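## Task

Using the red gauge, draw exactly one line, at least 20 cm long, that runs along the board's curved edge at the offset the red gauge is set to, and put no other marks on the board. Afterwards set that gauge down at rest on the bench, away from both the board and the bench dogs. Nothing counts if it stays in place only because the robot is holding it. Finish by releasing the gauge and moving the grippers away.

## Robot and tools

Robot: two 7-joint arms, left_arm and right_arm, each with a parallel gripper. The names are labels only and say nothing about image sides. In every row and every per-joint list, an arm's joints follow this order: waist, shoulder, upper arm roll, elbow, forearm roll, wrist pitch, wrist roll. Stated ranges in rad: waist -6.283 to 6.283, shoulder -2.059 to 2.094, upper arm roll -6.283 to 6.283, elbow -0.192 to 3.927, forearm roll -6.283 to 6.283, wrist pitch -1.693 to 3.142, wrist roll -6.283 to 6.283. The true end of each may differ by up to 0.010 rad.

Frame: a single world frame shared by both arms. Origin on the table surface midway between the arms, +z up, +x outward over the table, left_arm on the +y side. Positions are in metres.

The row format (used by execute_actions and move): one flat list of 16 numbers covering both arms, each in [-1, 1]. Numbers 1-7 are left_arm joint offsets, number 8 the left opening, numbers 9-15 right_arm joint offsets, number 16 the right opening. Joint values are offsets, not absolute angles, scaled so 1.0 equals 2.036 rad. The opening is absolute: +1 fully open, -1 shut. Send all 16 even if one arm stays still.

execute_actions(actions): a list of actions; each action is a list of up to 15 rows, one row per 1/30 s control step; if fewer than 15 rows, the last is repeated to fill 15 steps. In execute_actions, each row's offsets are taken from the joint angles at the start of that action (not from the previous row); for a call's first action, that means the angles in the latest result for this scene. An action asking any joint to exceed its range outward by over 0.010 rad is rejected for both arms; if the first action fails this or any action is malformed, the entire call does nothing. Joints pushed past their real end stop there, and the result may say "joint sent to its limit" (its absence proves nothing). An empty list just returns the current state and images.

move(target, speed, blocking): target is one 16-number row whose offsets are counted from the "Joint positions" of the latest result that printed them. Joints follow synchronized paths so all finish together, lasting 0.5 to 10 s; grippers therefore trace curves, and nothing avoids obstacles or the other arm. speed (rad/s, 0.01 to 2, default 0.5) caps the joint with the longest travel. Faster moves and targets set further past a contact press harder. Finger openings are applied at once. blocking=false returns after 0.5 s while motion continues; then use wait or stop before sending further rows or moves. The extra "move:" line reports the outcome (done, off_target, moving, held, fault), limits=held or limits=none, and each arm's joint furthest from target.

wait(seconds): 0 to 10; arms keep their last command; returns early if a running move finishes. stop(): brakes a running move, needing room if fast; fingers keep moving. zoom_image(camera, region): camera is cam_low, cam_left_wrist or cam_right_wrist; region [x0, y0, x1, y1] in pixels of that camera's last image, top-left origin, at most 504 by 504. finished_scene(scene): ends the current scene, given its number; irreversible, so only call it once the line is drawn and the gauge rests alone on the bench with grippers released and clear.

Results: per arm, the gripper point's position (m) and quaternion (wxyz) plus linear and angular velocities in the world frame; the printed position can be off, more at long reach. Joint positions (rad) and velocities per arm, ending with the finger gap in m (0.084 fully open). Joint targets show what the joints are currently driven toward. grip_measured is the measured opening on the command scale. Joint torques are raw drive outputs with offsets and noise. "joint command not followed" means a clearance check changed some targets. The gripper point sits between closed pads, about 2 cm behind the fingertips; fingers point along the gripper's +z and close along its y axis, and tips advance about 10 mm when closing.

Motion limits: joint targets move at most 3.14 rad/s, stay within 0.623 rad of the measured angle each step, and are scaled back if they would shift the gripper over 70 mm per step, so large changes may need several actions; resend unfinished motion.

Gripping: to hold, keep commanding an opening well under grip_measured; lower means more squeeze (roughly 24 N per pad max on parts up to about 6 cm). Fast closing can hit harder.

Cameras: cam_low is fixed; the wrist cameras ride on their hands. Calibration (K, distortion, T_world_to_cam) was given per camera and may be slightly off; results list changed camera numbers.

Avoid: knocking anything off the table (failure), arms colliding or pressing each other, stray marks on the board, dropping or slamming the gauge, hard pushes. Joint load limits (N m): waist 46.5, shoulder 46.5, upper arm roll 27.9, elbow 27.9, forearm roll 27.9, wrist pitch 18.6, wrist roll 18.6; reaching one triggers a torque fault that backs the joint off and freezes that arm 10 s. Motors holding load heat up: MOTOR HOT warns from 65 °C, and at 80 °C the arm is braked (OVER-TEMPERATURE FAULT). Loose objects may occasionally be nudged by outside pushes.

Each tool is called after ">>>" by a JSON object that holds its "api" and its "payload", one argument or row to a line.

## Session

>>> {"api": "execute_actions", "payload": {
  "actions": []
}}

Scene clock: 0.00 s.
left_arm: end_effector_position=(+0.3473, +0.4419, +0.2229) grip_measured=+1.00 end_effector_quat_wxyz=(+0.118, +0.608, +0.335, -0.710) end_effector_velocity=(-0.000, +0.000, -0.000) end_effector_angular_velocity=(+0.000, +0.000, -0.000) | right_arm: end_effector_position=(+0.4669, -0.4442, +0.3096) grip_measured=+1.00 end_effector_quat_wxyz=(+0.423, +0.455, +0.783, -0.041) end_effector_velocity=(+0.000, -0.000, +0.001) end_effector_angular_velocity=(-0.000, -0.002, -0.001)
Joint names: [waist, shoulder, upper arm roll, elbow, forearm roll, wrist pitch, wrist roll]
Joint positions: left_arm=[ 0.234  0.847  0.11   1.802 -0.348  2.552 -0.541  0.084] | right_arm=[-0.051 -0.277 -0.066  0.746 -1.037  0.331 -1.481  0.084]
Joint velocities: left_arm=[ 0.     0.    -0.    -0.     0.001 -0.001  0.     0.   ] | right_arm=[-0.001  0.001  0.     0.002  0.    -0.    -0.    -0.   ]
Joint torques (N m, as the arm reports them, + toward a larger angle): no reading
Joint targets: left_arm=[0.234 0.847 0.110 1.802 -0.348 2.552 -0.541] | right_arm=[-0.051 -0.277 -0.066 0.746 -1.037 0.331 -1.481]
camera_calibration (this result's frames):
cam_left_wrist: T_world_to_cam=[[0.567896, -0.757364, -0.322327, 0.242027], [0.244483, -0.218718, 0.944664, -0.133725], [-0.785953, -0.615274, 0.0609537, 0.658787], [0, 0, 0, 1]] pos_world=[0.413023, 0.55939, 0.164181]
cam_right_wrist: T_world_to_cam=[[0.750197, 0.578777, 0.319722, -0.154752], [0.227327, -0.679825, 0.697252, -0.557384], [0.620909, -0.450394, -0.641574, -0.160964], [0, 0, 0, 1]] pos_world=[0.342746, -0.361854, 0.334844]

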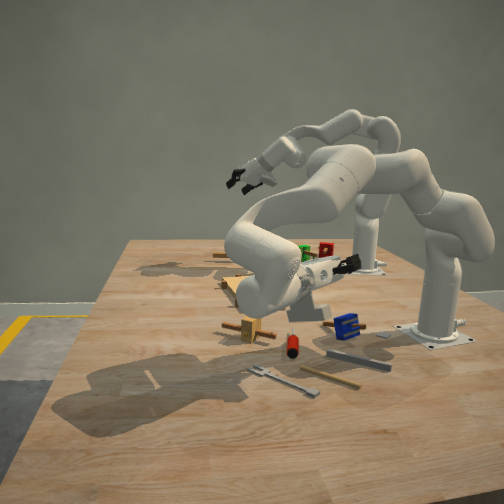

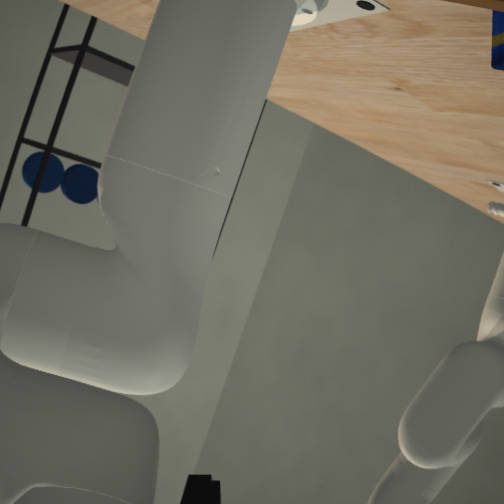

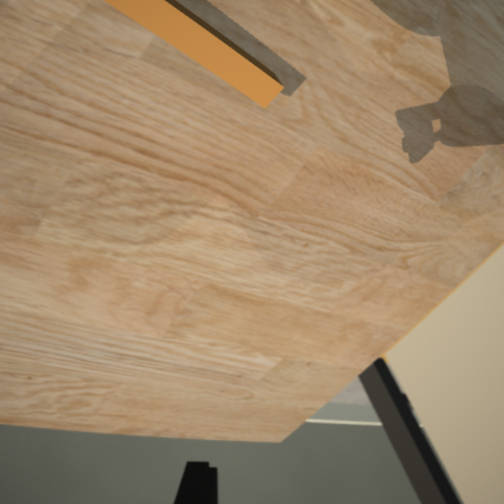

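>>> {"api": "move", "payload": {
  "target": [-0.5624,-0.3384,-0.054,-0.0275,0.171,-0.4735,-0.1002,1,-0.515,-0.0796,0.0324,0.0835,0.5093,0.503,-0.8156,1],
  "speed": 1.1
}}

>>> {"api": "zoom_image", "payload": {
  "camera": "cam_low",
  "region": [200, 230, 400, 330]
}}

Scene clock: 6.47 s.
left_arm: end_effector_position=(+0.4007, +0.0003, +0.3794) grip_measured=+1.00 end_effector_quat_wxyz=(-0.000, +1.000, +0.001, -0.000) end_effector_velocity=(-0.001, -0.002, +0.002) end_effector_angular_velocity=(-0.003, -0.004, -0.003) | right_arm: end_effector_position=(+0.0732, -0.6295, +0.3054) grip_measured=+1.00 end_effector_quat_wxyz=(-0.000, +0.586, +0.811, -0.000) end_effector_velocity=(-0.001, -0.001, +0.001) end_effector_angular_velocity=(-0.001, -0.001, -0.003)
Joint names: [waist, shoulder, upper arm roll, elbow, forearm roll, wrist pitch, wrist roll]
Joint positions: left_arm=[-0.91   0.159  0.001  1.746 -0.     1.588 -0.745  0.084] | right_arm=[-1.099 -0.439 -0.     0.916 -0.     1.355 -3.141  0.084]
Joint velocities: left_arm=[-0.003 -0.003 -0.001  0.001  0.001 -0.    -0.002  0.   ] | right_arm=[-0.003 -0.001 -0.001  0.001  0.     0.001 -0.001  0.   ]
Joint torques (N m, as the arm reports them, + toward a larger angle): left_arm=[ -0.21 -17.52   0.68  15.52   1.    -1.69  -0.13] | right_arm=[ 2.48 -9.48  0.03 18.47  0.18 -1.81 -0.22]
Joint targets: left_arm=[-0.911 0.159 0.000 1.746 -0.000 1.588 -0.745] | right_arm=[-1.099 -0.439 -0.000 0.916 -0.000 1.355 -3.141]
move: done; limits=none; left_arm: farthest joint: the waist, 0.001 radians from its target (1.145 radians at the start); right_arm: farthest joint: the waist, 0.001 radians from its target (1.049 radians at the start)
camera_calibration (this result's frames):
cam_left_wrist: T_world_to_cam=[[-0.0081858, -0.999881, -0.013062, 0.0412855], [-0.999676, 0.00786805, 0.0241953, 0.456491], [-0.0240897, 0.0132559, -0.999622, 0.516414], [0, 0, 0, 1]] pos_world=[0.469121, 0.0308434, 0.505713]
cam_right_wrist: T_world_to_cam=[[0.950596, 0.310391, -0.00495689, 0.164644], [0.310386, -0.950609, -0.00170356, -0.554011], [-0.00524083, 0.0000808454, -0.999986, 0.436217], [0, 0, 0, 1]] pos_world=[0.0177337, -0.577787, 0.436083]

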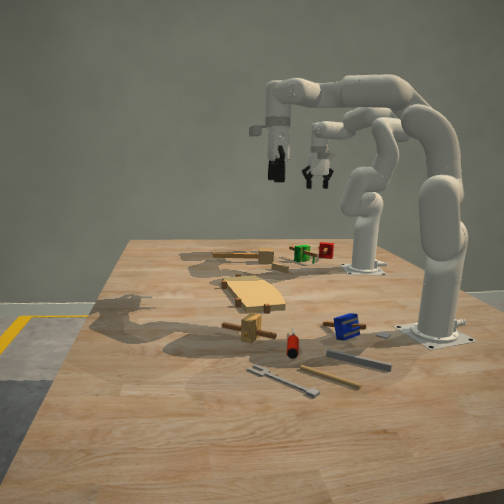

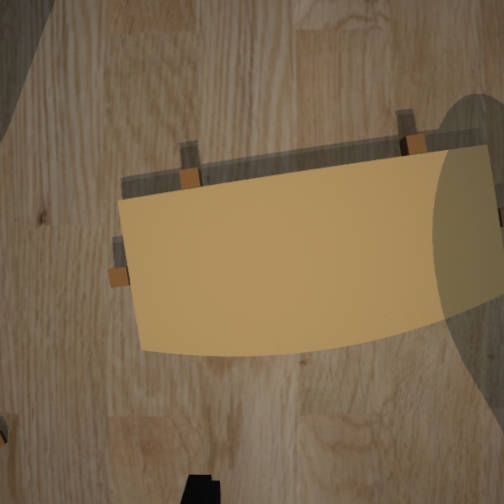

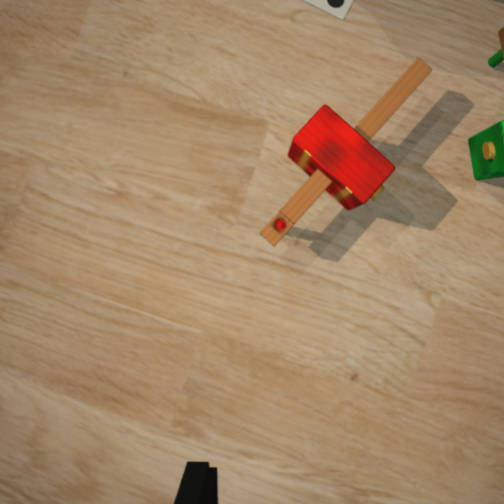

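Region (200, 230, 400, 330) of cam_low's 504x504 image, scaled by 2.520, with more detail than that image has.

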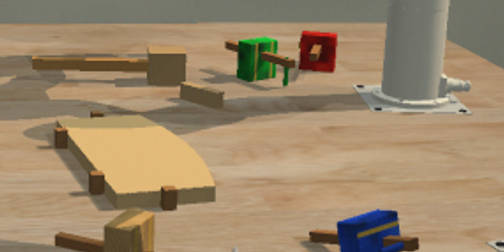

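>>> {"api": "execute_actions", "payload": {
  "actions": []
}}

>>> {"api": "zoom_image", "payload": {
  "camera": "cam_right_wrist",
  "region": [230,40,470,280]
}}

>>> {"api": "zoom_image", "payload": {
  "camera": "cam_left_wrist",
  "region": [100,230,504,420]
}}

Scene clock: 29.53 s.
left_arm: end_effector_position=(+0.4004, -0.0000, +0.3797) grip_measured=+1.00 end_effector_quat_wxyz=(-0.000, +1.000, +0.001, -0.000) end_effector_velocity=(+0.000, +0.001, -0.000) end_effector_angular_velocity=(+0.000, +0.001, +0.002) | right_arm: end_effector_position=(+0.0731, -0.6295, +0.3055) grip_measured=+1.00 end_effector_quat_wxyz=(-0.000, +0.586, +0.810, -0.000) end_effector_velocity=(-0.000, -0.000, -0.000) end_effector_angular_velocity=(-0.000, +0.001, -0.001)
Joint names: [waist, shoulder, upper arm roll, elbow, forearm roll, wrist pitch, wrist roll]
Joint positions: left_arm=[-0.911  0.159  0.     1.746 -0.     1.588 -0.745  0.084] | right_arm=[-1.099 -0.439 -0.     0.916 -0.     1.355 -3.141  0.084]
Joint velocities: left_arm=[ 0.001  0.     0.001 -0.    -0.     0.    -0.     0.   ] | right_arm=[-0.001  0.     0.    -0.001 -0.001 -0.001 -0.     0.   ]
Joint torques (N m, as the arm reports them, + toward a larger angle): left_arm=[ -0.04 -17.68   0.57  15.6    1.18  -1.67  -0.16] | right_arm=[ 2.37 -9.6  -0.12 18.4   0.17 -1.81 -0.18]
Joint targets: left_arm=[-0.911 0.159 0.000 1.746 -0.000 1.588 -0.745] | right_arm=[-1.099 -0.439 -0.000 0.916 -0.000 1.355 -3.141]
camera_calibration (this result's frames):
cam_left_wrist: T_world_to_cam=[[-0.00912577, -0.999879, -0.0125624, 0.0411088], [-0.99968, 0.00882593, 0.0237199, 0.456348], [-0.0236061, 0.0127748, -0.99964, 0.516515], [0, 0, 0, 1]] pos_world=[0.46877, 0.0304778, 0.506021]
cam_right_wrist: T_world_to_cam=[[0.950733, 0.309974, -0.00476254, 0.164482], [0.309969, -0.950745, -0.00163941, -0.554072], [-0.00503614, 0.0000823993, -0.999987, 0.436256], [0, 0, 0, 1]] pos_world=[0.017564, -0.577802, 0.436126]

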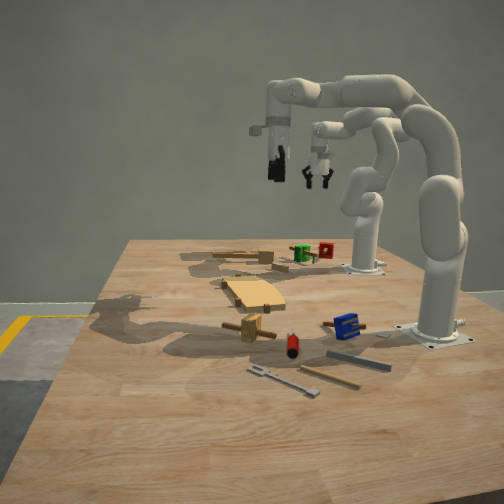

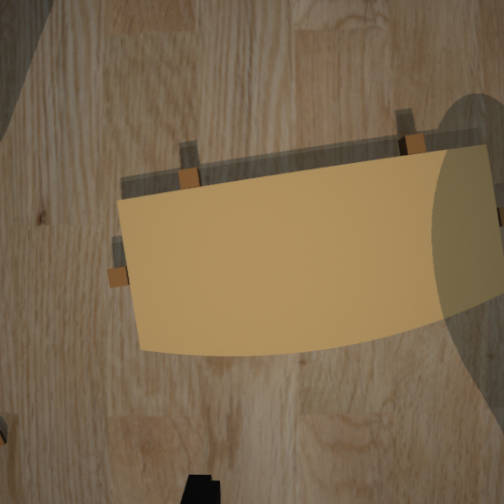

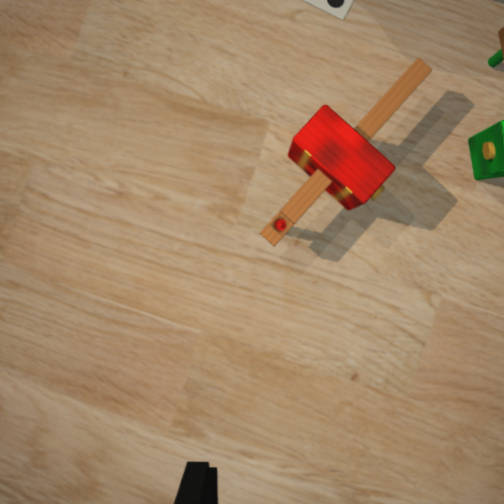

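Region (230, 40, 470, 280) of cam_right_wrist's 504x504 image, scaled by 2.100, with more detail than that image has.

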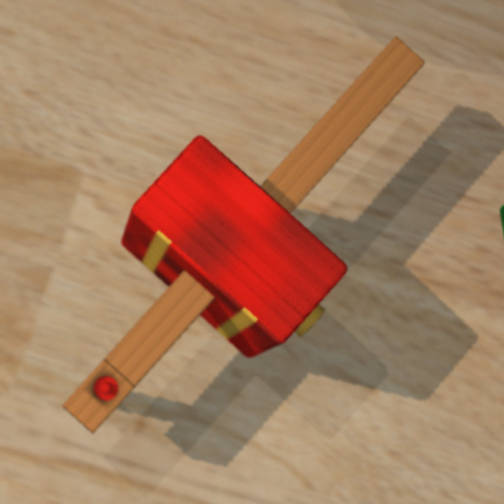

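Region (100, 230, 504, 420) of cam_left_wrist's 504x504 image, scaled by 1.248, with more detail than that image has; it fills the top 237 rows of this view, and the rest is white.

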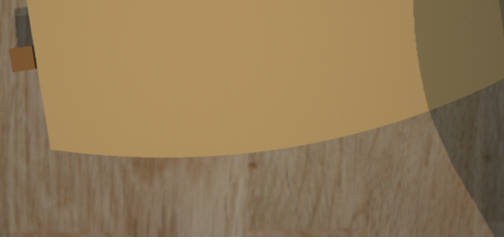

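>>> {"api": "zoom_image", "payload": {
  "camera": "cam_low",
  "region": [200,215,400,295]
}}

>>> {"api": "zoom_image", "payload": {
  "camera": "cam_right_wrist",
  "region": [250,170,350,270]
}}

Region (200, 215, 400, 295) of cam_low's 504x504 image, scaled by 2.520, with more detail than that image has; it fills the top 202 rows of this view, and the rest is white.

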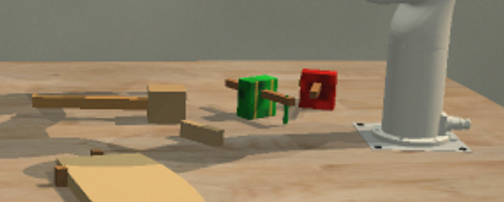

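Region (250, 170, 350, 270) of cam_right_wrist's 504x504 image, scaled by 5.040, with more detail than that image has.

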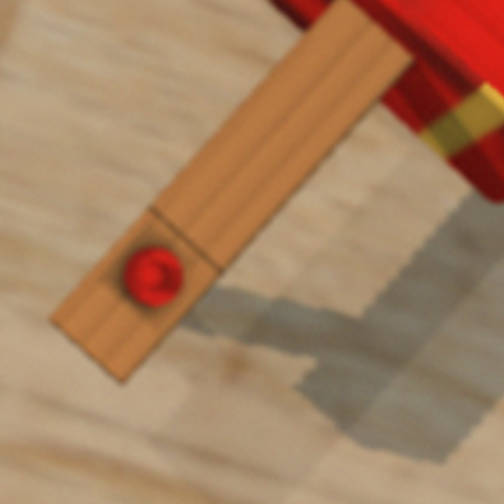

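>>> {"api": "move", "payload": {
  "target": [0.69,-0.294,0,-0.408,0,-0.114,0,1, 0.0481,-0.2151,0,-0.3649,0,-0.1498,-0.3625,0.6],
  "speed": 0.9
}}

Scene clock: 77.47 s.
left_arm: end_effector_position=(+0.2979, +0.5632, +0.3054) grip_measured=+1.00 end_effector_quat_wxyz=(+0.000, +0.763, +0.646, -0.000) end_effector_velocity=(-0.002, +0.002, -0.000) end_effector_angular_velocity=(-0.002, -0.002, +0.007) | right_arm: end_effector_position=(+0.0524, -0.4983, +0.1402) grip_measured=+0.59 end_effector_quat_wxyz=(+0.000, +0.207, +0.978, -0.000) end_effector_velocity=(-0.000, +0.001, -0.001) end_effector_angular_velocity=(+0.002, +0.001, +0.002)
Joint names: [waist, shoulder, upper arm roll, elbow, forearm roll, wrist pitch, wrist roll]
Joint positions: left_arm=[ 0.493 -0.44  -0.     0.916 -0.     1.356 -0.745  0.084] | right_arm=[-1.001 -0.877 -0.     0.174 -0.     1.05  -3.879  0.069]
Joint velocities: left_arm=[ 0.004 -0.001  0.003 -0.002 -0.002 -0.001  0.    -0.   ] | right_arm=[ 0.001 -0.     0.    -0.003 -0.001 -0.001 -0.001  0.   ]
Joint torques (N m, as the arm reports them, + toward a larger angle): left_arm=[-0.43 -7.55  0.66 16.3   1.07 -1.77 -0.16] | right_arm=[ 2.65 -1.81  0.13 18.14  0.13 -1.87 -0.17]
Joint targets: left_arm=[0.494 -0.440 0.000 0.915 -0.000 1.356 -0.745] | right_arm=[-1.001 -0.877 -0.000 0.173 -0.000 1.050 -3.879]
move: done; limits=none; left_arm: farthest joint: the waist, 0.000 radians from its target (1.404 radians at the start); right_arm: farthest joint: the waist, 0.000 radians from its target (0.098 radians at the start)
camera_calibration (this result's frames):
cam_left_wrist: T_world_to_cam=[[0.984415, -0.175413, -0.0125515, -0.157938], [-0.175085, -0.984269, 0.0236562, 0.664391], [-0.0165037, -0.02109, -0.999641, 0.449656], [0, 0, 0, 1]] pos_world=[0.279223, 0.635718, 0.431795]
cam_right_wrist: T_world_to_cam=[[0.407537, 0.913177, -0.00470585, 0.471708], [0.913183, -0.407547, -0.00152977, -0.184107], [-0.00331481, -0.00367386, -0.999988, 0.268952], [0, 0, 0, 1]] pos_world=[-0.0232233, -0.504797, 0.270887]

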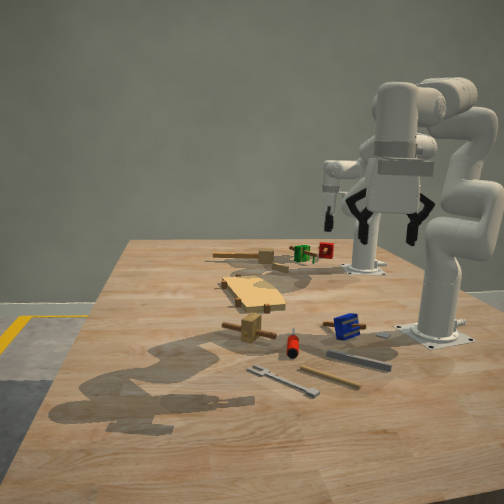

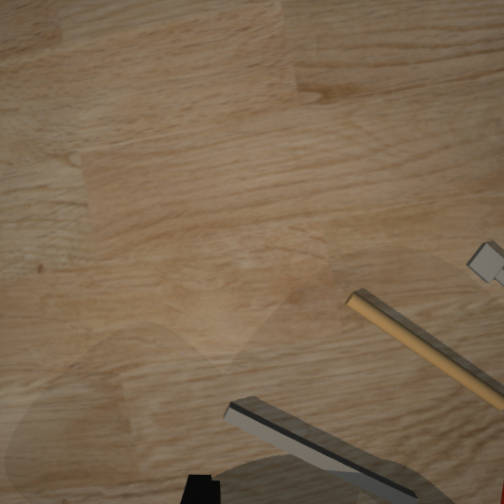

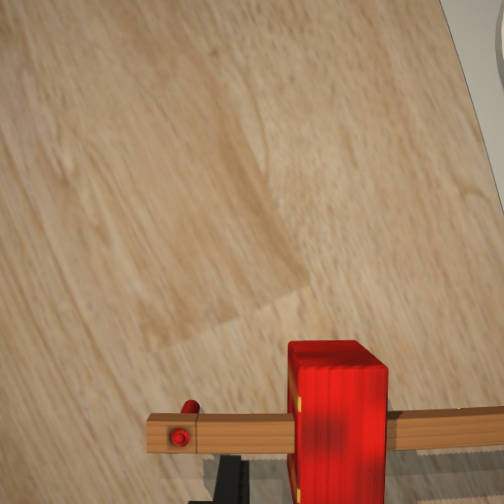

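>>> {"api": "move", "payload": {
  "target": [0,0,0,0,0,0,0,1, 0,0.1159,0,-0.0629,0,-0.1783,0,0.3],
  "speed": 0.3
}}

>>> {"api": "execute_actions", "payload": {
  "actions": [
    [[0,0,0,0,0,0,0,1,0,0,0,0,0,0,0,-0.2]],
    [[0,0,0,0,0,0,0,1,0,0,0,0,0,0,0,-1]]
  ]
}}

>>> {"api": "zoom_image", "payload": {
  "camera": "cam_low",
  "region": [280,200,380,280]
}}

Scene clock: 84.57 s.
left_arm: end_effector_position=(+0.2979, +0.5632, +0.3054) grip_measured=+1.00 end_effector_quat_wxyz=(+0.000, +0.763, +0.646, -0.000) end_effector_velocity=(+0.000, -0.000, -0.000) end_effector_angular_velocity=(-0.001, -0.000, -0.001) | right_arm: end_effector_position=(+0.0527, -0.4989, +0.0668) grip_measured=+0.29 end_effector_quat_wxyz=(+0.001, +0.207, +0.978, -0.001) end_effector_velocity=(+0.000, +0.001, -0.001) end_effector_angular_velocity=(+0.000, +0.000, +0.002)
Joint names: [waist, shoulder, upper arm roll, elbow, forearm roll, wrist pitch, wrist roll]
Joint positions: left_arm=[ 0.493 -0.44  -0.     0.916 -0.     1.356 -0.745  0.084] | right_arm=[-1.001 -0.642 -0.     0.048 -0.     0.688 -3.879  0.057]
Joint velocities: left_arm=[ 0.     0.    -0.001 -0.    -0.002  0.     0.001 -0.   ] | right_arm=[ 0.002 -0.     0.    -0.003  0.    -0.002 -0.     0.   ]
Joint torques (N m, as the arm reports them, + toward a larger angle): left_arm=[-0.05 -7.46  0.81 16.19  0.83 -1.75 -0.11] | right_arm=[ 2.19 -1.22  0.08 11.99 -0.09 -2.22 -0.16]
Joint targets: left_arm=[0.493 -0.440 -0.000 0.916 -0.000 1.356 -0.745] | right_arm=[-1.001 -0.641 -0.000 0.046 -0.000 0.687 -3.879]
move: done; limits=none; left_arm: farthest joint: the waist, 0.000 radians from its target (0.001 radians at the start); right_arm: farthest joint: the elbow, 0.002 radians from its target (0.127 radians at the start)
camera_calibration (this result's frames):
cam_left_wrist: T_world_to_cam=[[0.984415, -0.175411, -0.0125514, -0.157939], [-0.175083, -0.984269, 0.0236567, 0.664391], [-0.0165036, -0.0210905, -0.999641, 0.449656], [0, 0, 0, 1]] pos_world=[0.279222, 0.635719, 0.431795]
cam_right_wrist: T_world_to_cam=[[0.407495, 0.913188, -0.00590252, 0.471902], [0.913204, -0.407503, -0.000102307, -0.184853], [-0.00249872, -0.00534851, -0.999983, 0.194677], [0, 0, 0, 1]] pos_world=[-0.0230028, -0.505223, 0.19744]

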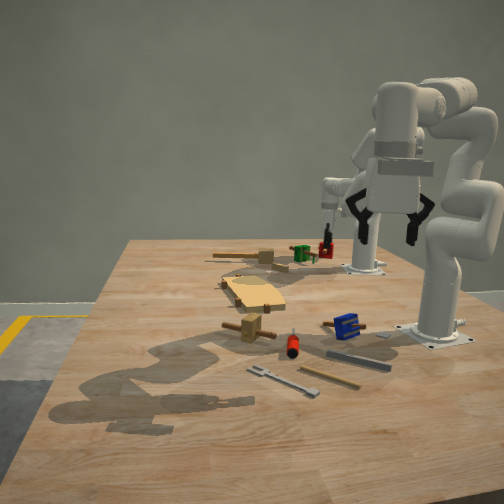

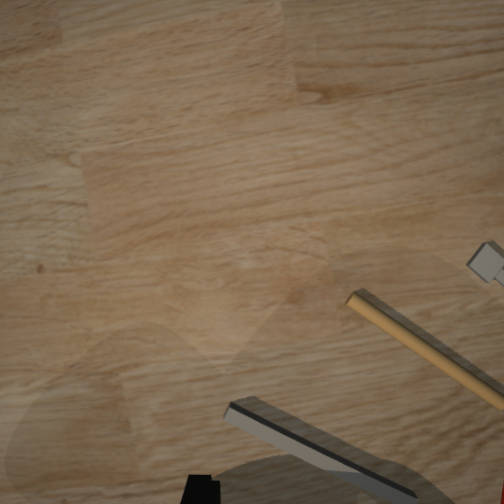

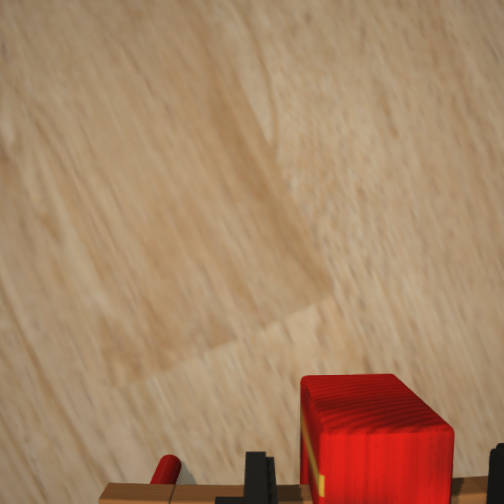

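Scene clock: 85.57 s.
left_arm: end_effector_position=(+0.2979, +0.5632, +0.3054) grip_measured=+1.00 end_effector_quat_wxyz=(+0.000, +0.763, +0.646, -0.000) end_effector_velocity=(+0.000, -0.000, -0.000) end_effector_angular_velocity=(-0.001, +0.001, -0.002) | right_arm: end_effector_position=(+0.0539, -0.5012, +0.0689) grip_measured=-0.24 end_effector_quat_wxyz=(+0.003, +0.206, +0.978, -0.003) end_effector_velocity=(+0.000, -0.001, +0.001) end_effector_angular_velocity=(-0.003, -0.001, -0.001)
Joint names: [waist, shoulder, upper arm roll, elbow, forearm roll, wrist pitch, wrist roll]
Joint positions: left_arm=[ 0.493 -0.44  -0.     0.916 -0.     1.356 -0.745  0.084] | right_arm=[-1.    -0.644 -0.     0.052  0.     0.688 -3.879  0.034]
Joint velocities: left_arm=[-0.001  0.001 -0.    -0.001 -0.    -0.     0.001  0.   ] | right_arm=[-0.001 -0.001 -0.001  0.001 -0.001 -0.002 -0.     0.   ]
Joint torques (N m, as the arm reports them, + toward a larger angle): left_arm=[ 0.13 -7.92  0.78 16.27  1.26 -1.66 -0.12] | right_arm=[-0.75  3.92 -0.47  3.64 -2.32 -3.07 -0.06]
Joint targets: left_arm=[0.493 -0.440 -0.000 0.916 -0.000 1.356 -0.745] | right_arm=[-1.001 -0.643 -0.000 0.052 -0.000 0.687 -3.879]
camera_calibration (this result's frames):
cam_left_wrist: T_world_to_cam=[[0.984415, -0.175411, -0.0125515, -0.157939], [-0.175083, -0.984269, 0.0236568, 0.664391], [-0.0165038, -0.0210906, -0.999641, 0.449656], [0, 0, 0, 1]] pos_world=[0.279222, 0.635719, 0.431795]
cam_right_wrist: T_world_to_cam=[[0.407097, 0.913331, -0.00994499, 0.473832], [0.913385, -0.407068, 0.00479997, -0.187019], [0.000335673, -0.0110377, -0.999939, 0.193742], [0, 0, 0, 1]] pos_world=[-0.0221401, -0.506756, 0.19934]

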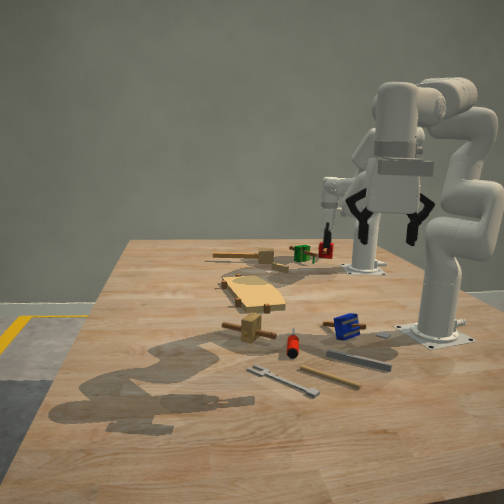

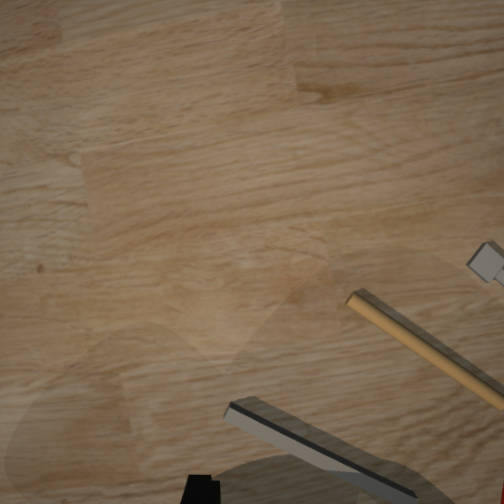

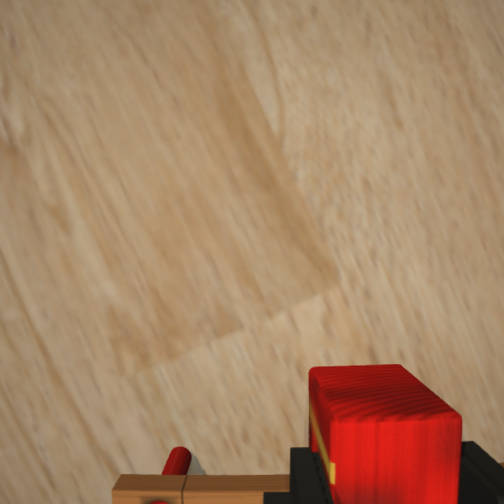

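Region (280, 200, 380, 280) of cam_low's 504x504 image, scaled by 5.040, with more detail than that image has; it fills the top 403 rows of this view, and the rest is white.

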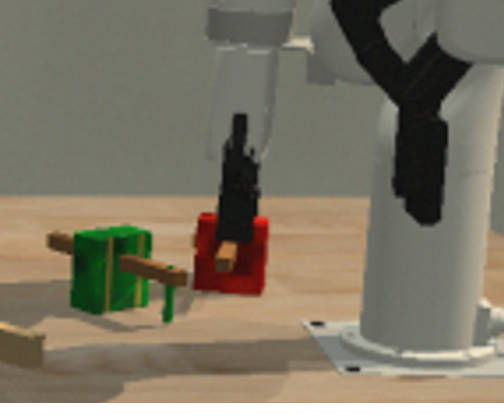

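>>> {"api": "execute_actions", "payload": {
  "actions": [
    [[0,0,0,0,0,0,0,1,0,-0.009,0,0,0,0.013,0,-0.1]],
    [[0,0,0,0,0,0,0,1,0,0,0,0,0,0,0,-1]]
  ]
}}

Scene clock: 90.40 s.
left_arm: end_effector_position=(+0.2979, +0.5632, +0.3054) grip_measured=+1.00 end_effector_quat_wxyz=(+0.000, +0.763, +0.646, -0.000) end_effector_velocity=(-0.000, +0.000, +0.000) end_effector_angular_velocity=(+0.001, +0.000, -0.001) | right_arm: end_effector_position=(+0.0519, -0.4971, +0.0698) grip_measured=-0.28 end_effector_quat_wxyz=(-0.001, +0.206, +0.978, +0.002) end_effector_velocity=(+0.000, -0.001, +0.001) end_effector_angular_velocity=(-0.002, -0.000, +0.001)
Joint names: [waist, shoulder, upper arm roll, elbow, forearm roll, wrist pitch, wrist roll]
Joint positions: left_arm=[ 0.493 -0.44  -0.     0.916 -0.     1.356 -0.745  0.084] | right_arm=[-1.001 -0.661 -0.     0.05  -0.     0.715 -3.879  0.032]
Joint velocities: left_arm=[-0.     0.     0.     0.     0.001  0.     0.001 -0.   ] | right_arm=[ 0.     0.     0.     0.001 -0.001 -0.001 -0.     0.   ]
Joint torques (N m, as the arm reports them, + toward a larger angle): left_arm=[-0.06 -7.79  0.57 16.23  1.03 -1.59 -0.19] | right_arm=[ 3.08 -0.36  0.09  9.51  0.54 -0.29 -0.26]
Joint targets: left_arm=[0.493 -0.440 -0.000 0.916 -0.000 1.356 -0.745] | right_arm=[-1.001 -0.661 -0.000 0.049 0.000 0.715 -3.879]
camera_calibration (this result's frames):
cam_left_wrist: T_world_to_cam=[[0.984415, -0.175411, -0.0125514, -0.157939], [-0.175083, -0.984269, 0.0236569, 0.664391], [-0.0165036, -0.0210906, -0.999641, 0.449656], [0, 0, 0, 1]] pos_world=[0.279222, 0.635719, 0.431795]
cam_right_wrist: T_world_to_cam=[[0.407465, 0.913219, -0.00174383, 0.470265], [0.913208, -0.407469, -0.00454297, -0.183057], [-0.00485928, 0.000258624, -0.999988, 0.200522], [0, 0, 0, 1]] pos_world=[-0.0234726, -0.504097, 0.200508]

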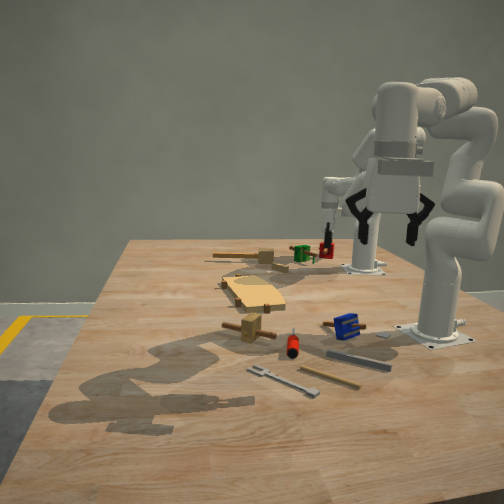

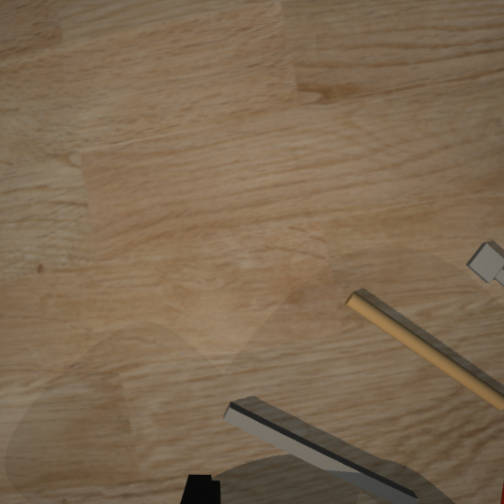

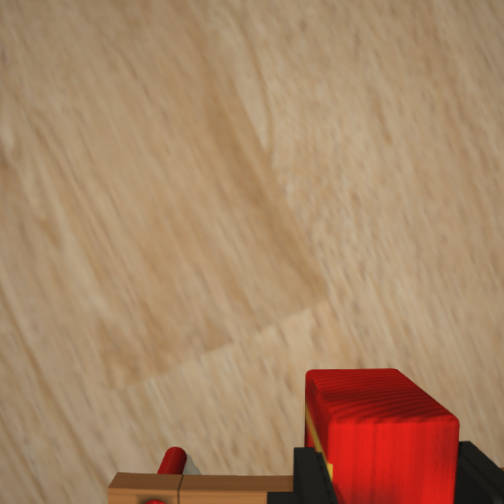

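>>> {"api": "move", "payload": {
  "target": [0,0,0,0,0,0,0,1, 0,-0.106,0,0.0604,0,0.1645,0,-1],
  "speed": 0.3
}}

>>> {"api": "move", "payload": {
  "target": [0,0,0,0,0,0,0,1, 0.05,0.215,0,0.29,0,0.075,0.1,-1],
  "speed": 0.7
}}

Scene clock: 100.93 s.
left_arm: end_effector_position=(+0.2979, +0.5632, +0.3054) grip_measured=+1.00 end_effector_quat_wxyz=(+0.000, +0.763, +0.646, -0.000) end_effector_velocity=(-0.000, +0.000, -0.000) end_effector_angular_velocity=(-0.001, -0.000, +0.001) | right_arm: end_effector_position=(+0.0523, -0.4980, +0.1398) grip_measured=-0.28 end_effector_quat_wxyz=(-0.000, +0.206, +0.978, +0.000) end_effector_velocity=(+0.000, -0.001, +0.001) end_effector_angular_velocity=(-0.002, -0.001, -0.001)
Joint names: [waist, shoulder, upper arm roll, elbow, forearm roll, wrist pitch, wrist roll]
Joint positions: left_arm=[ 0.493 -0.44  -0.     0.916 -0.     1.356 -0.745  0.084] | right_arm=[-1.001 -0.876 -0.     0.173 -0.     1.05  -3.879  0.032]
Joint velocities: left_arm=[ 0.001  0.    -0.    -0.    -0.001  0.    -0.001  0.   ] | right_arm=[-0.001 -0.002 -0.     0.002  0.     0.001  0.    -0.   ]
Joint torques (N m, as the arm reports them, + toward a larger angle): left_arm=[-0.44 -7.8   0.57 16.51  1.16 -1.7  -0.12] | right_arm=[ 2.65 -1.97  0.1  18.52  0.11 -2.03 -0.21]
Joint targets: left_arm=[0.493 -0.440 -0.000 0.916 -0.000 1.356 -0.745] | right_arm=[-1.001 -0.877 -0.000 0.173 -0.000 1.050 -3.879]
move: done; limits=none; left_arm: farthest joint: the waist, 0.000 radians from its target (0.000 radians at the start); right_arm: farthest joint: the waist, 0.000 radians from its target (0.000 radians at the start)
camera_calibration (this result's frames):
cam_left_wrist: T_world_to_cam=[[0.984415, -0.175411, -0.0125514, -0.157939], [-0.175083, -0.984269, 0.0236566, 0.664391], [-0.0165035, -0.0210904, -0.999641, 0.449656], [0, 0, 0, 1]] pos_world=[0.279222, 0.635719, 0.431795]
cam_right_wrist: T_world_to_cam=[[0.407442, 0.913222, -0.00403775, 0.471425], [0.913225, -0.407451, -0.0019751, -0.183881], [-0.00344889, -0.00288263, -0.99999, 0.268928], [0, 0, 0, 1]] pos_world=[-0.0232257, -0.504664, 0.270466]

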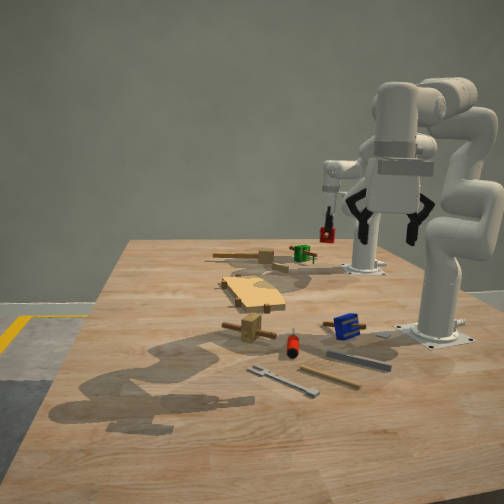

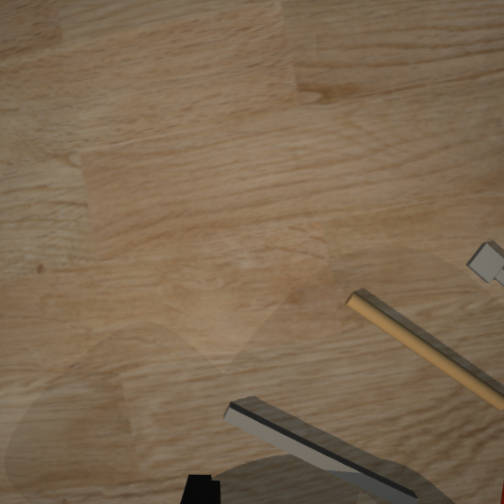

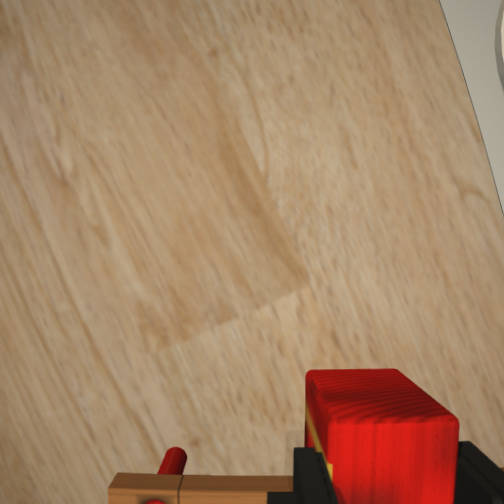

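Scene clock: 102.40 s.
left_arm: end_effector_position=(+0.2979, +0.5632, +0.3054) grip_measured=+1.00 end_effector_quat_wxyz=(+0.000, +0.763, +0.646, -0.000) end_effector_velocity=(+0.000, -0.000, +0.000) end_effector_angular_velocity=(-0.001, -0.001, +0.000) | right_arm: end_effector_position=(+0.1349, -0.5976, +0.2517) grip_measured=-0.28 end_effector_quat_wxyz=(-0.000, +0.256, +0.967, +0.000) end_effector_velocity=(+0.001, -0.001, +0.001) end_effector_angular_velocity=(-0.002, -0.001, -0.000)
Joint names: [waist, shoulder, upper arm roll, elbow, forearm roll, wrist pitch, wrist roll]
Joint positions: left_arm=[ 0.493 -0.44  -0.     0.916 -0.     1.356 -0.745  0.084] | right_arm=[-0.899 -0.439 -0.     0.763 -0.     1.202 -3.675  0.032]
Joint velocities: left_arm=[-0.001  0.     0.     0.    -0.002 -0.    -0.     0.   ] | right_arm=[0.    0.002 0.    0.005 0.    0.    0.    0.   ]
Joint torques (N m, as the arm reports them, + toward a larger angle): left_arm=[-0.14 -7.5   0.9  16.43  1.18 -1.72 -0.02] | right_arm=[  2.52 -10.     0.07  18.79   0.11  -2.08  -0.21]
Joint targets: left_arm=[0.493 -0.440 -0.000 0.916 -0.000 1.356 -0.745] | right_arm=[-0.899 -0.439 -0.000 0.763 -0.000 1.202 -3.675]
move: done; limits=none; left_arm: farthest joint: the waist, 0.000 radians from its target (0.000 radians at the start); right_arm: farthest joint: the shoulder, 0.001 radians from its target (0.438 radians at the start)
camera_calibration (this result's frames):
cam_left_wrist: T_world_to_cam=[[0.984415, -0.175411, -0.0125511, -0.157939], [-0.175083, -0.984269, 0.0236564, 0.664391], [-0.0165033, -0.0210902, -0.999641, 0.449656], [0, 0, 0, 1]] pos_world=[0.279222, 0.635719, 0.431795]
cam_right_wrist: T_world_to_cam=[[0.498271, 0.867012, -0.00411825, 0.489342], [0.867012, -0.498282, -0.00222141, -0.347637], [-0.00397803, -0.00246371, -0.999989, 0.381119], [0, 0, 0, 1]] pos_world=[0.0590972, -0.596548, 0.382358]

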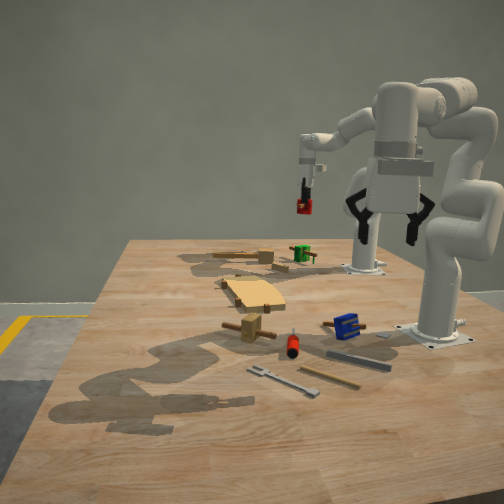

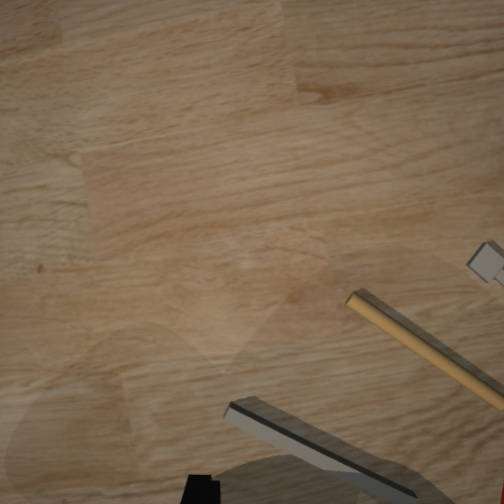

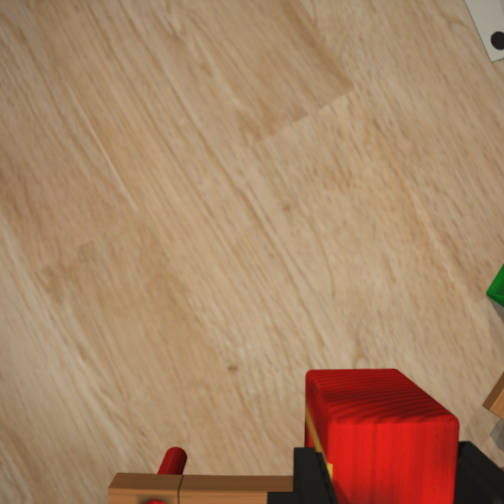

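>>> {"api": "move", "payload": {
  "target": [0,0,0,0,0,0,0,1, 0.6,0.05,0,0,0,-0.05,0.9,-1],
  "speed": 1.2
}}

>>> {"api": "move", "payload": {
  "target": [0,0,0,0,0,0,0,1, 0.4064,0.254,0,0.0722,0,-0.1818,0.905,-1],
  "speed": 1.2
}}

>>> {"api": "move", "payload": {
  "target": [0,0,0,0,0,0,0,1, 0,0.0185,0,-0.0044,0,-0.0229,0,-1],
  "speed": 0.06
}}

Scene clock: 111.27 s.
left_arm: end_effector_position=(+0.2979, +0.5632, +0.3054) grip_measured=+1.00 end_effector_quat_wxyz=(+0.000, +0.763, +0.646, -0.000) end_effector_velocity=(-0.000, +0.001, +0.000) end_effector_angular_velocity=(+0.000, -0.000, +0.001) | right_arm: end_effector_position=(+0.3267, -0.2351, +0.2230) grip_measured=-0.28 end_effector_quat_wxyz=(-0.000, +0.535, +0.845, -0.000) end_effector_velocity=(-0.001, +0.003, -0.001) end_effector_angular_velocity=(-0.001, +0.003, +0.006)
Joint names: [waist, shoulder, upper arm roll, elbow, forearm roll, wrist pitch, wrist roll]
Joint positions: left_arm=[ 0.493 -0.44  -0.     0.916 -0.     1.356 -0.745  0.084] | right_arm=[ 0.322 -0.337 -0.001  0.763 -0.     1.101 -1.843  0.032]
Joint velocities: left_arm=[ 0.001 -0.     0.     0.     0.    -0.     0.    -0.   ] | right_arm=[ 0.006  0.001  0.002 -0.001  0.001  0.     0.002  0.   ]
Joint torques (N m, as the arm reports them, + toward a larger angle): left_arm=[ 0.03 -7.32  0.42 16.56  0.94 -1.49 -0.21] | right_arm=[  2.38 -11.61  -0.13  18.59   0.27  -2.01  -0.17]
Joint targets: left_arm=[0.493 -0.440 -0.000 0.916 -0.000 1.356 -0.745] | right_arm=[0.322 -0.337 -0.000 0.763 -0.000 1.101 -1.843]
move: done; limits=none; left_arm: farthest joint: the waist, 0.000 radians from its target (0.000 radians at the start); right_arm: farthest joint: the waist, 0.001 radians from its target (1.222 radians at the start)
camera_calibration (this result's frames):
cam_left_wrist: T_world_to_cam=[[0.984415, -0.175411, -0.0125511, -0.157939], [-0.175083, -0.984269, 0.0236564, 0.664391], [-0.0165032, -0.0210902, -0.999641, 0.449656], [0, 0, 0, 1]] pos_world=[0.279222, 0.635719, 0.431795]
cam_right_wrist: T_world_to_cam=[[0.905665, 0.423962, -0.00525884, -0.15765], [0.423958, -0.90568, -0.00187082, -0.284441], [-0.00555598, -0.00053519, -0.999984, 0.355078], [0, 0, 0, 1]] pos_world=[0.265342, -0.190585, 0.353711]

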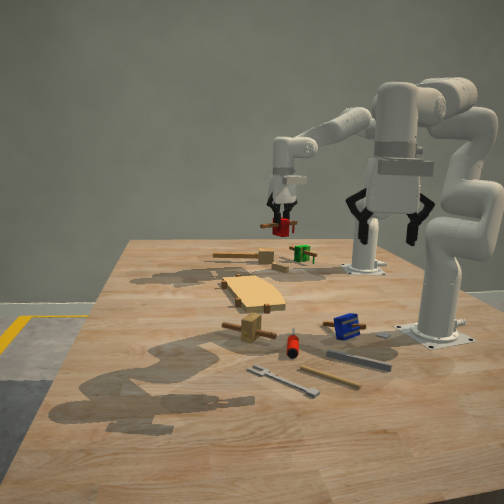

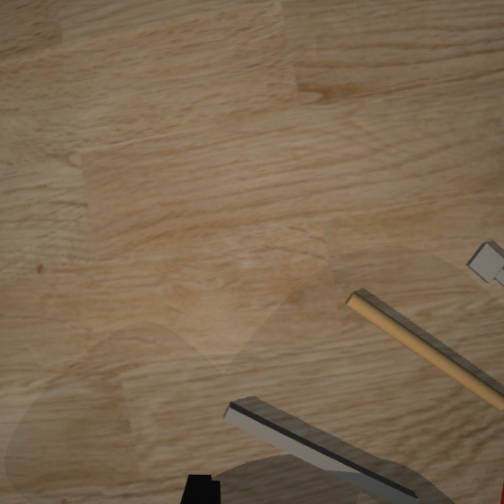

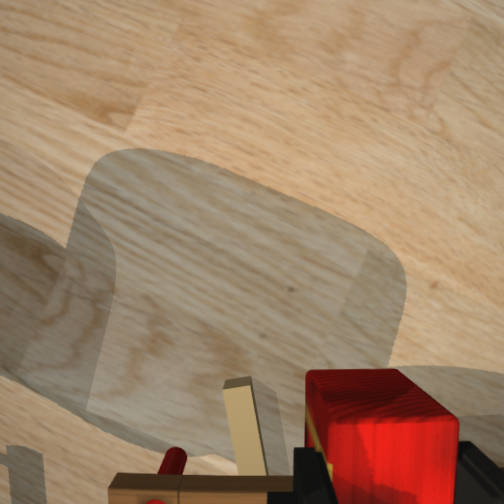

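Scene clock: 113.53 s.
left_arm: end_effector_position=(+0.2979, +0.5632, +0.3054) grip_measured=+1.00 end_effector_quat_wxyz=(+0.000, +0.763, +0.646, -0.000) end_effector_velocity=(-0.001, +0.000, +0.000) end_effector_angular_velocity=(+0.000, -0.000, +0.001) | right_arm: end_effector_position=(+0.2167, +0.0939, +0.0909) grip_measured=-0.28 end_effector_quat_wxyz=(+0.000, +0.878, +0.478, -0.000) end_effector_velocity=(-0.003, +0.001, -0.002) end_effector_angular_velocity=(-0.002, +0.002, +0.004)
Joint names: [waist, shoulder, upper arm roll, elbow, forearm roll, wrist pitch, wrist roll]
Joint positions: left_arm=[ 0.493 -0.44  -0.     0.916 -0.     1.356 -0.745  0.084] | right_arm=[ 1.148  0.179 -0.001  0.91  -0.     0.731 -0.001  0.032]
Joint velocities: left_arm=[ 0.    -0.001  0.001 -0.     0.001  0.     0.    -0.   ] | right_arm=[ 0.003  0.003  0.002 -0.002 -0.    -0.001  0.002 -0.   ]
Joint torques (N m, as the arm reports them, + toward a larger angle): left_arm=[-0.15 -7.53  0.59 16.24  0.94 -1.79  0.  ] | right_arm=[  2.63 -19.79  -0.51  16.72   0.26  -2.13  -0.15]
Joint targets: left_arm=[0.493 -0.440 -0.000 0.916 -0.000 1.356 -0.745] | right_arm=[1.149 0.180 -0.001 0.910 -0.000 0.731 -0.001]
move: done; limits=none; left_arm: farthest joint: the waist, 0.000 radians from its target (0.000 radians at the start); right_arm: farthest joint: the waist, 0.001 radians from its target (0.828 radians at the start)
camera_calibration (this result's frames):
cam_left_wrist: T_world_to_cam=[[0.984415, -0.175411, -0.012551, -0.157939], [-0.175083, -0.984269, 0.0236565, 0.664391], [-0.0165032, -0.0210903, -0.999641, 0.449656], [0, 0, 0, 1]] pos_world=[0.279222, 0.635719, 0.431795]
cam_right_wrist: T_world_to_cam=[[0.837716, -0.546089, -0.00436203, -0.0925454], [-0.546098, -0.83772, -0.00110402, 0.263677], [-0.00305126, 0.00330695, -0.99999, 0.221648], [0, 0, 0, 1]] pos_world=[0.222197, 0.169617, 0.221533]

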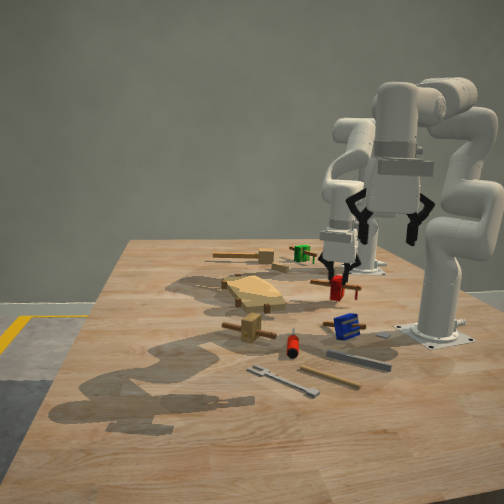

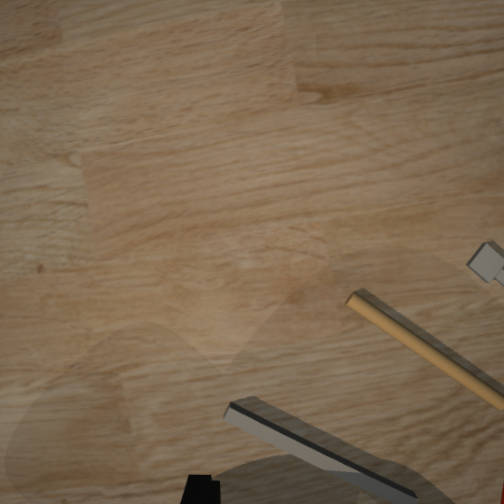

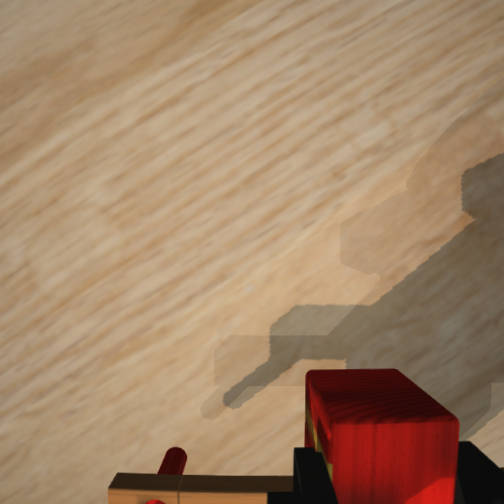

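Scene clock: 114.63 s.
left_arm: end_effector_position=(+0.2979, +0.5632, +0.3054) grip_measured=+1.00 end_effector_quat_wxyz=(+0.000, +0.763, +0.646, -0.000) end_effector_velocity=(+0.001, -0.001, +0.000) end_effector_angular_velocity=(-0.000, -0.001, -0.002) | right_arm: end_effector_position=(+0.2171, +0.0945, +0.0738) grip_measured=-0.28 end_effector_quat_wxyz=(+0.000, +0.878, +0.478, -0.000) end_effector_velocity=(+0.001, +0.001, +0.000) end_effector_angular_velocity=(+0.002, -0.001, -0.001)
Joint names: [waist, shoulder, upper arm roll, elbow, forearm roll, wrist pitch, wrist roll]
Joint positions: left_arm=[ 0.493 -0.44  -0.     0.916 -0.     1.356 -0.745  0.084] | right_arm=[ 1.148  0.217 -0.001  0.901 -0.     0.684 -0.001  0.032]
Joint velocities: left_arm=[-0.001 -0.    -0.001  0.    -0.001  0.     0.001  0.   ] | right_arm=[-0.     0.001  0.     0.001  0.001 -0.002  0.    -0.   ]
Joint torques (N m, as the arm reports them, + toward a larger angle): left_arm=[ 0.02 -7.86  0.76 16.21  1.17 -1.64 -0.14] | right_arm=[  2.46 -20.22  -0.44  16.15   0.18  -2.17  -0.24]
Joint targets: left_arm=[0.493 -0.440 -0.000 0.916 -0.000 1.356 -0.745] | right_arm=[1.148 0.217 -0.001 0.901 -0.000 0.684 -0.001]
move: done; limits=none; left_arm: farthest joint: the waist, 0.000 radians from its target (0.000 radians at the start); right_arm: farthest joint: the waist, 0.000 radians from its target (0.000 radians at the start)
camera_calibration (this result's frames):
cam_left_wrist: T_world_to_cam=[[0.984415, -0.175411, -0.012551, -0.157939], [-0.175083, -0.984269, 0.0236566, 0.664391], [-0.0165032, -0.0210905, -0.999641, 0.449656], [0, 0, 0, 1]] pos_world=[0.279222, 0.635719, 0.431795]
cam_right_wrist: T_world_to_cam=[[0.837718, -0.546086, -0.00433379, -0.0926288], [-0.546096, -0.837722, -0.00135155, 0.264392], [-0.00289245, 0.00349888, -0.99999, 0.204504], [0, 0, 0, 1]] pos_world=[0.222572, 0.170188, 0.204458]

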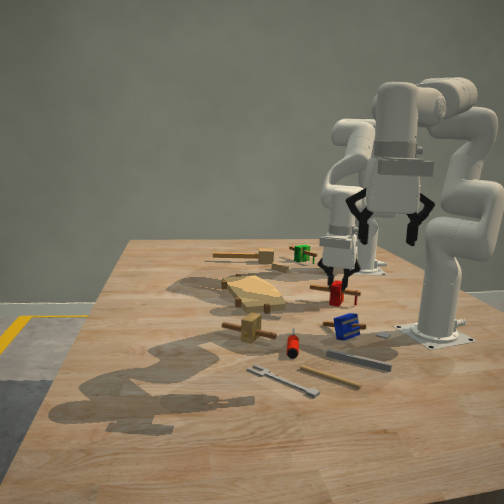

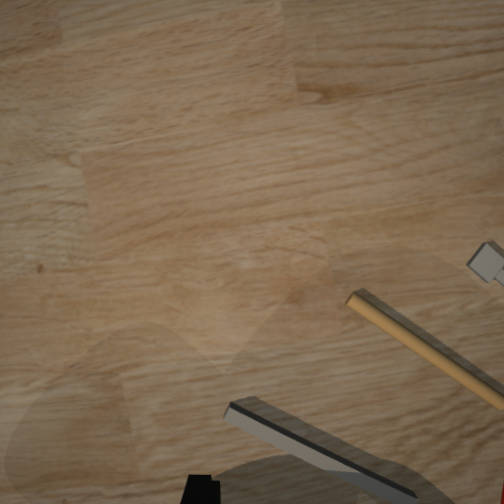

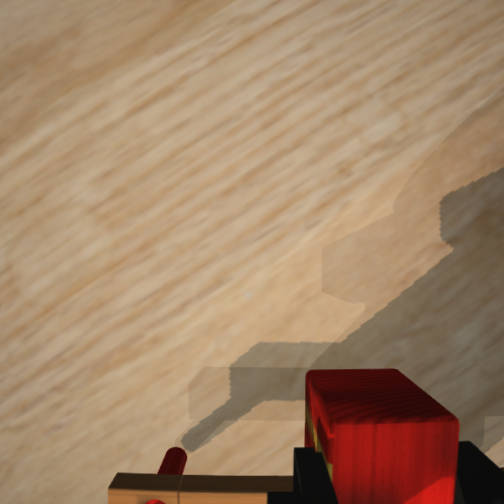

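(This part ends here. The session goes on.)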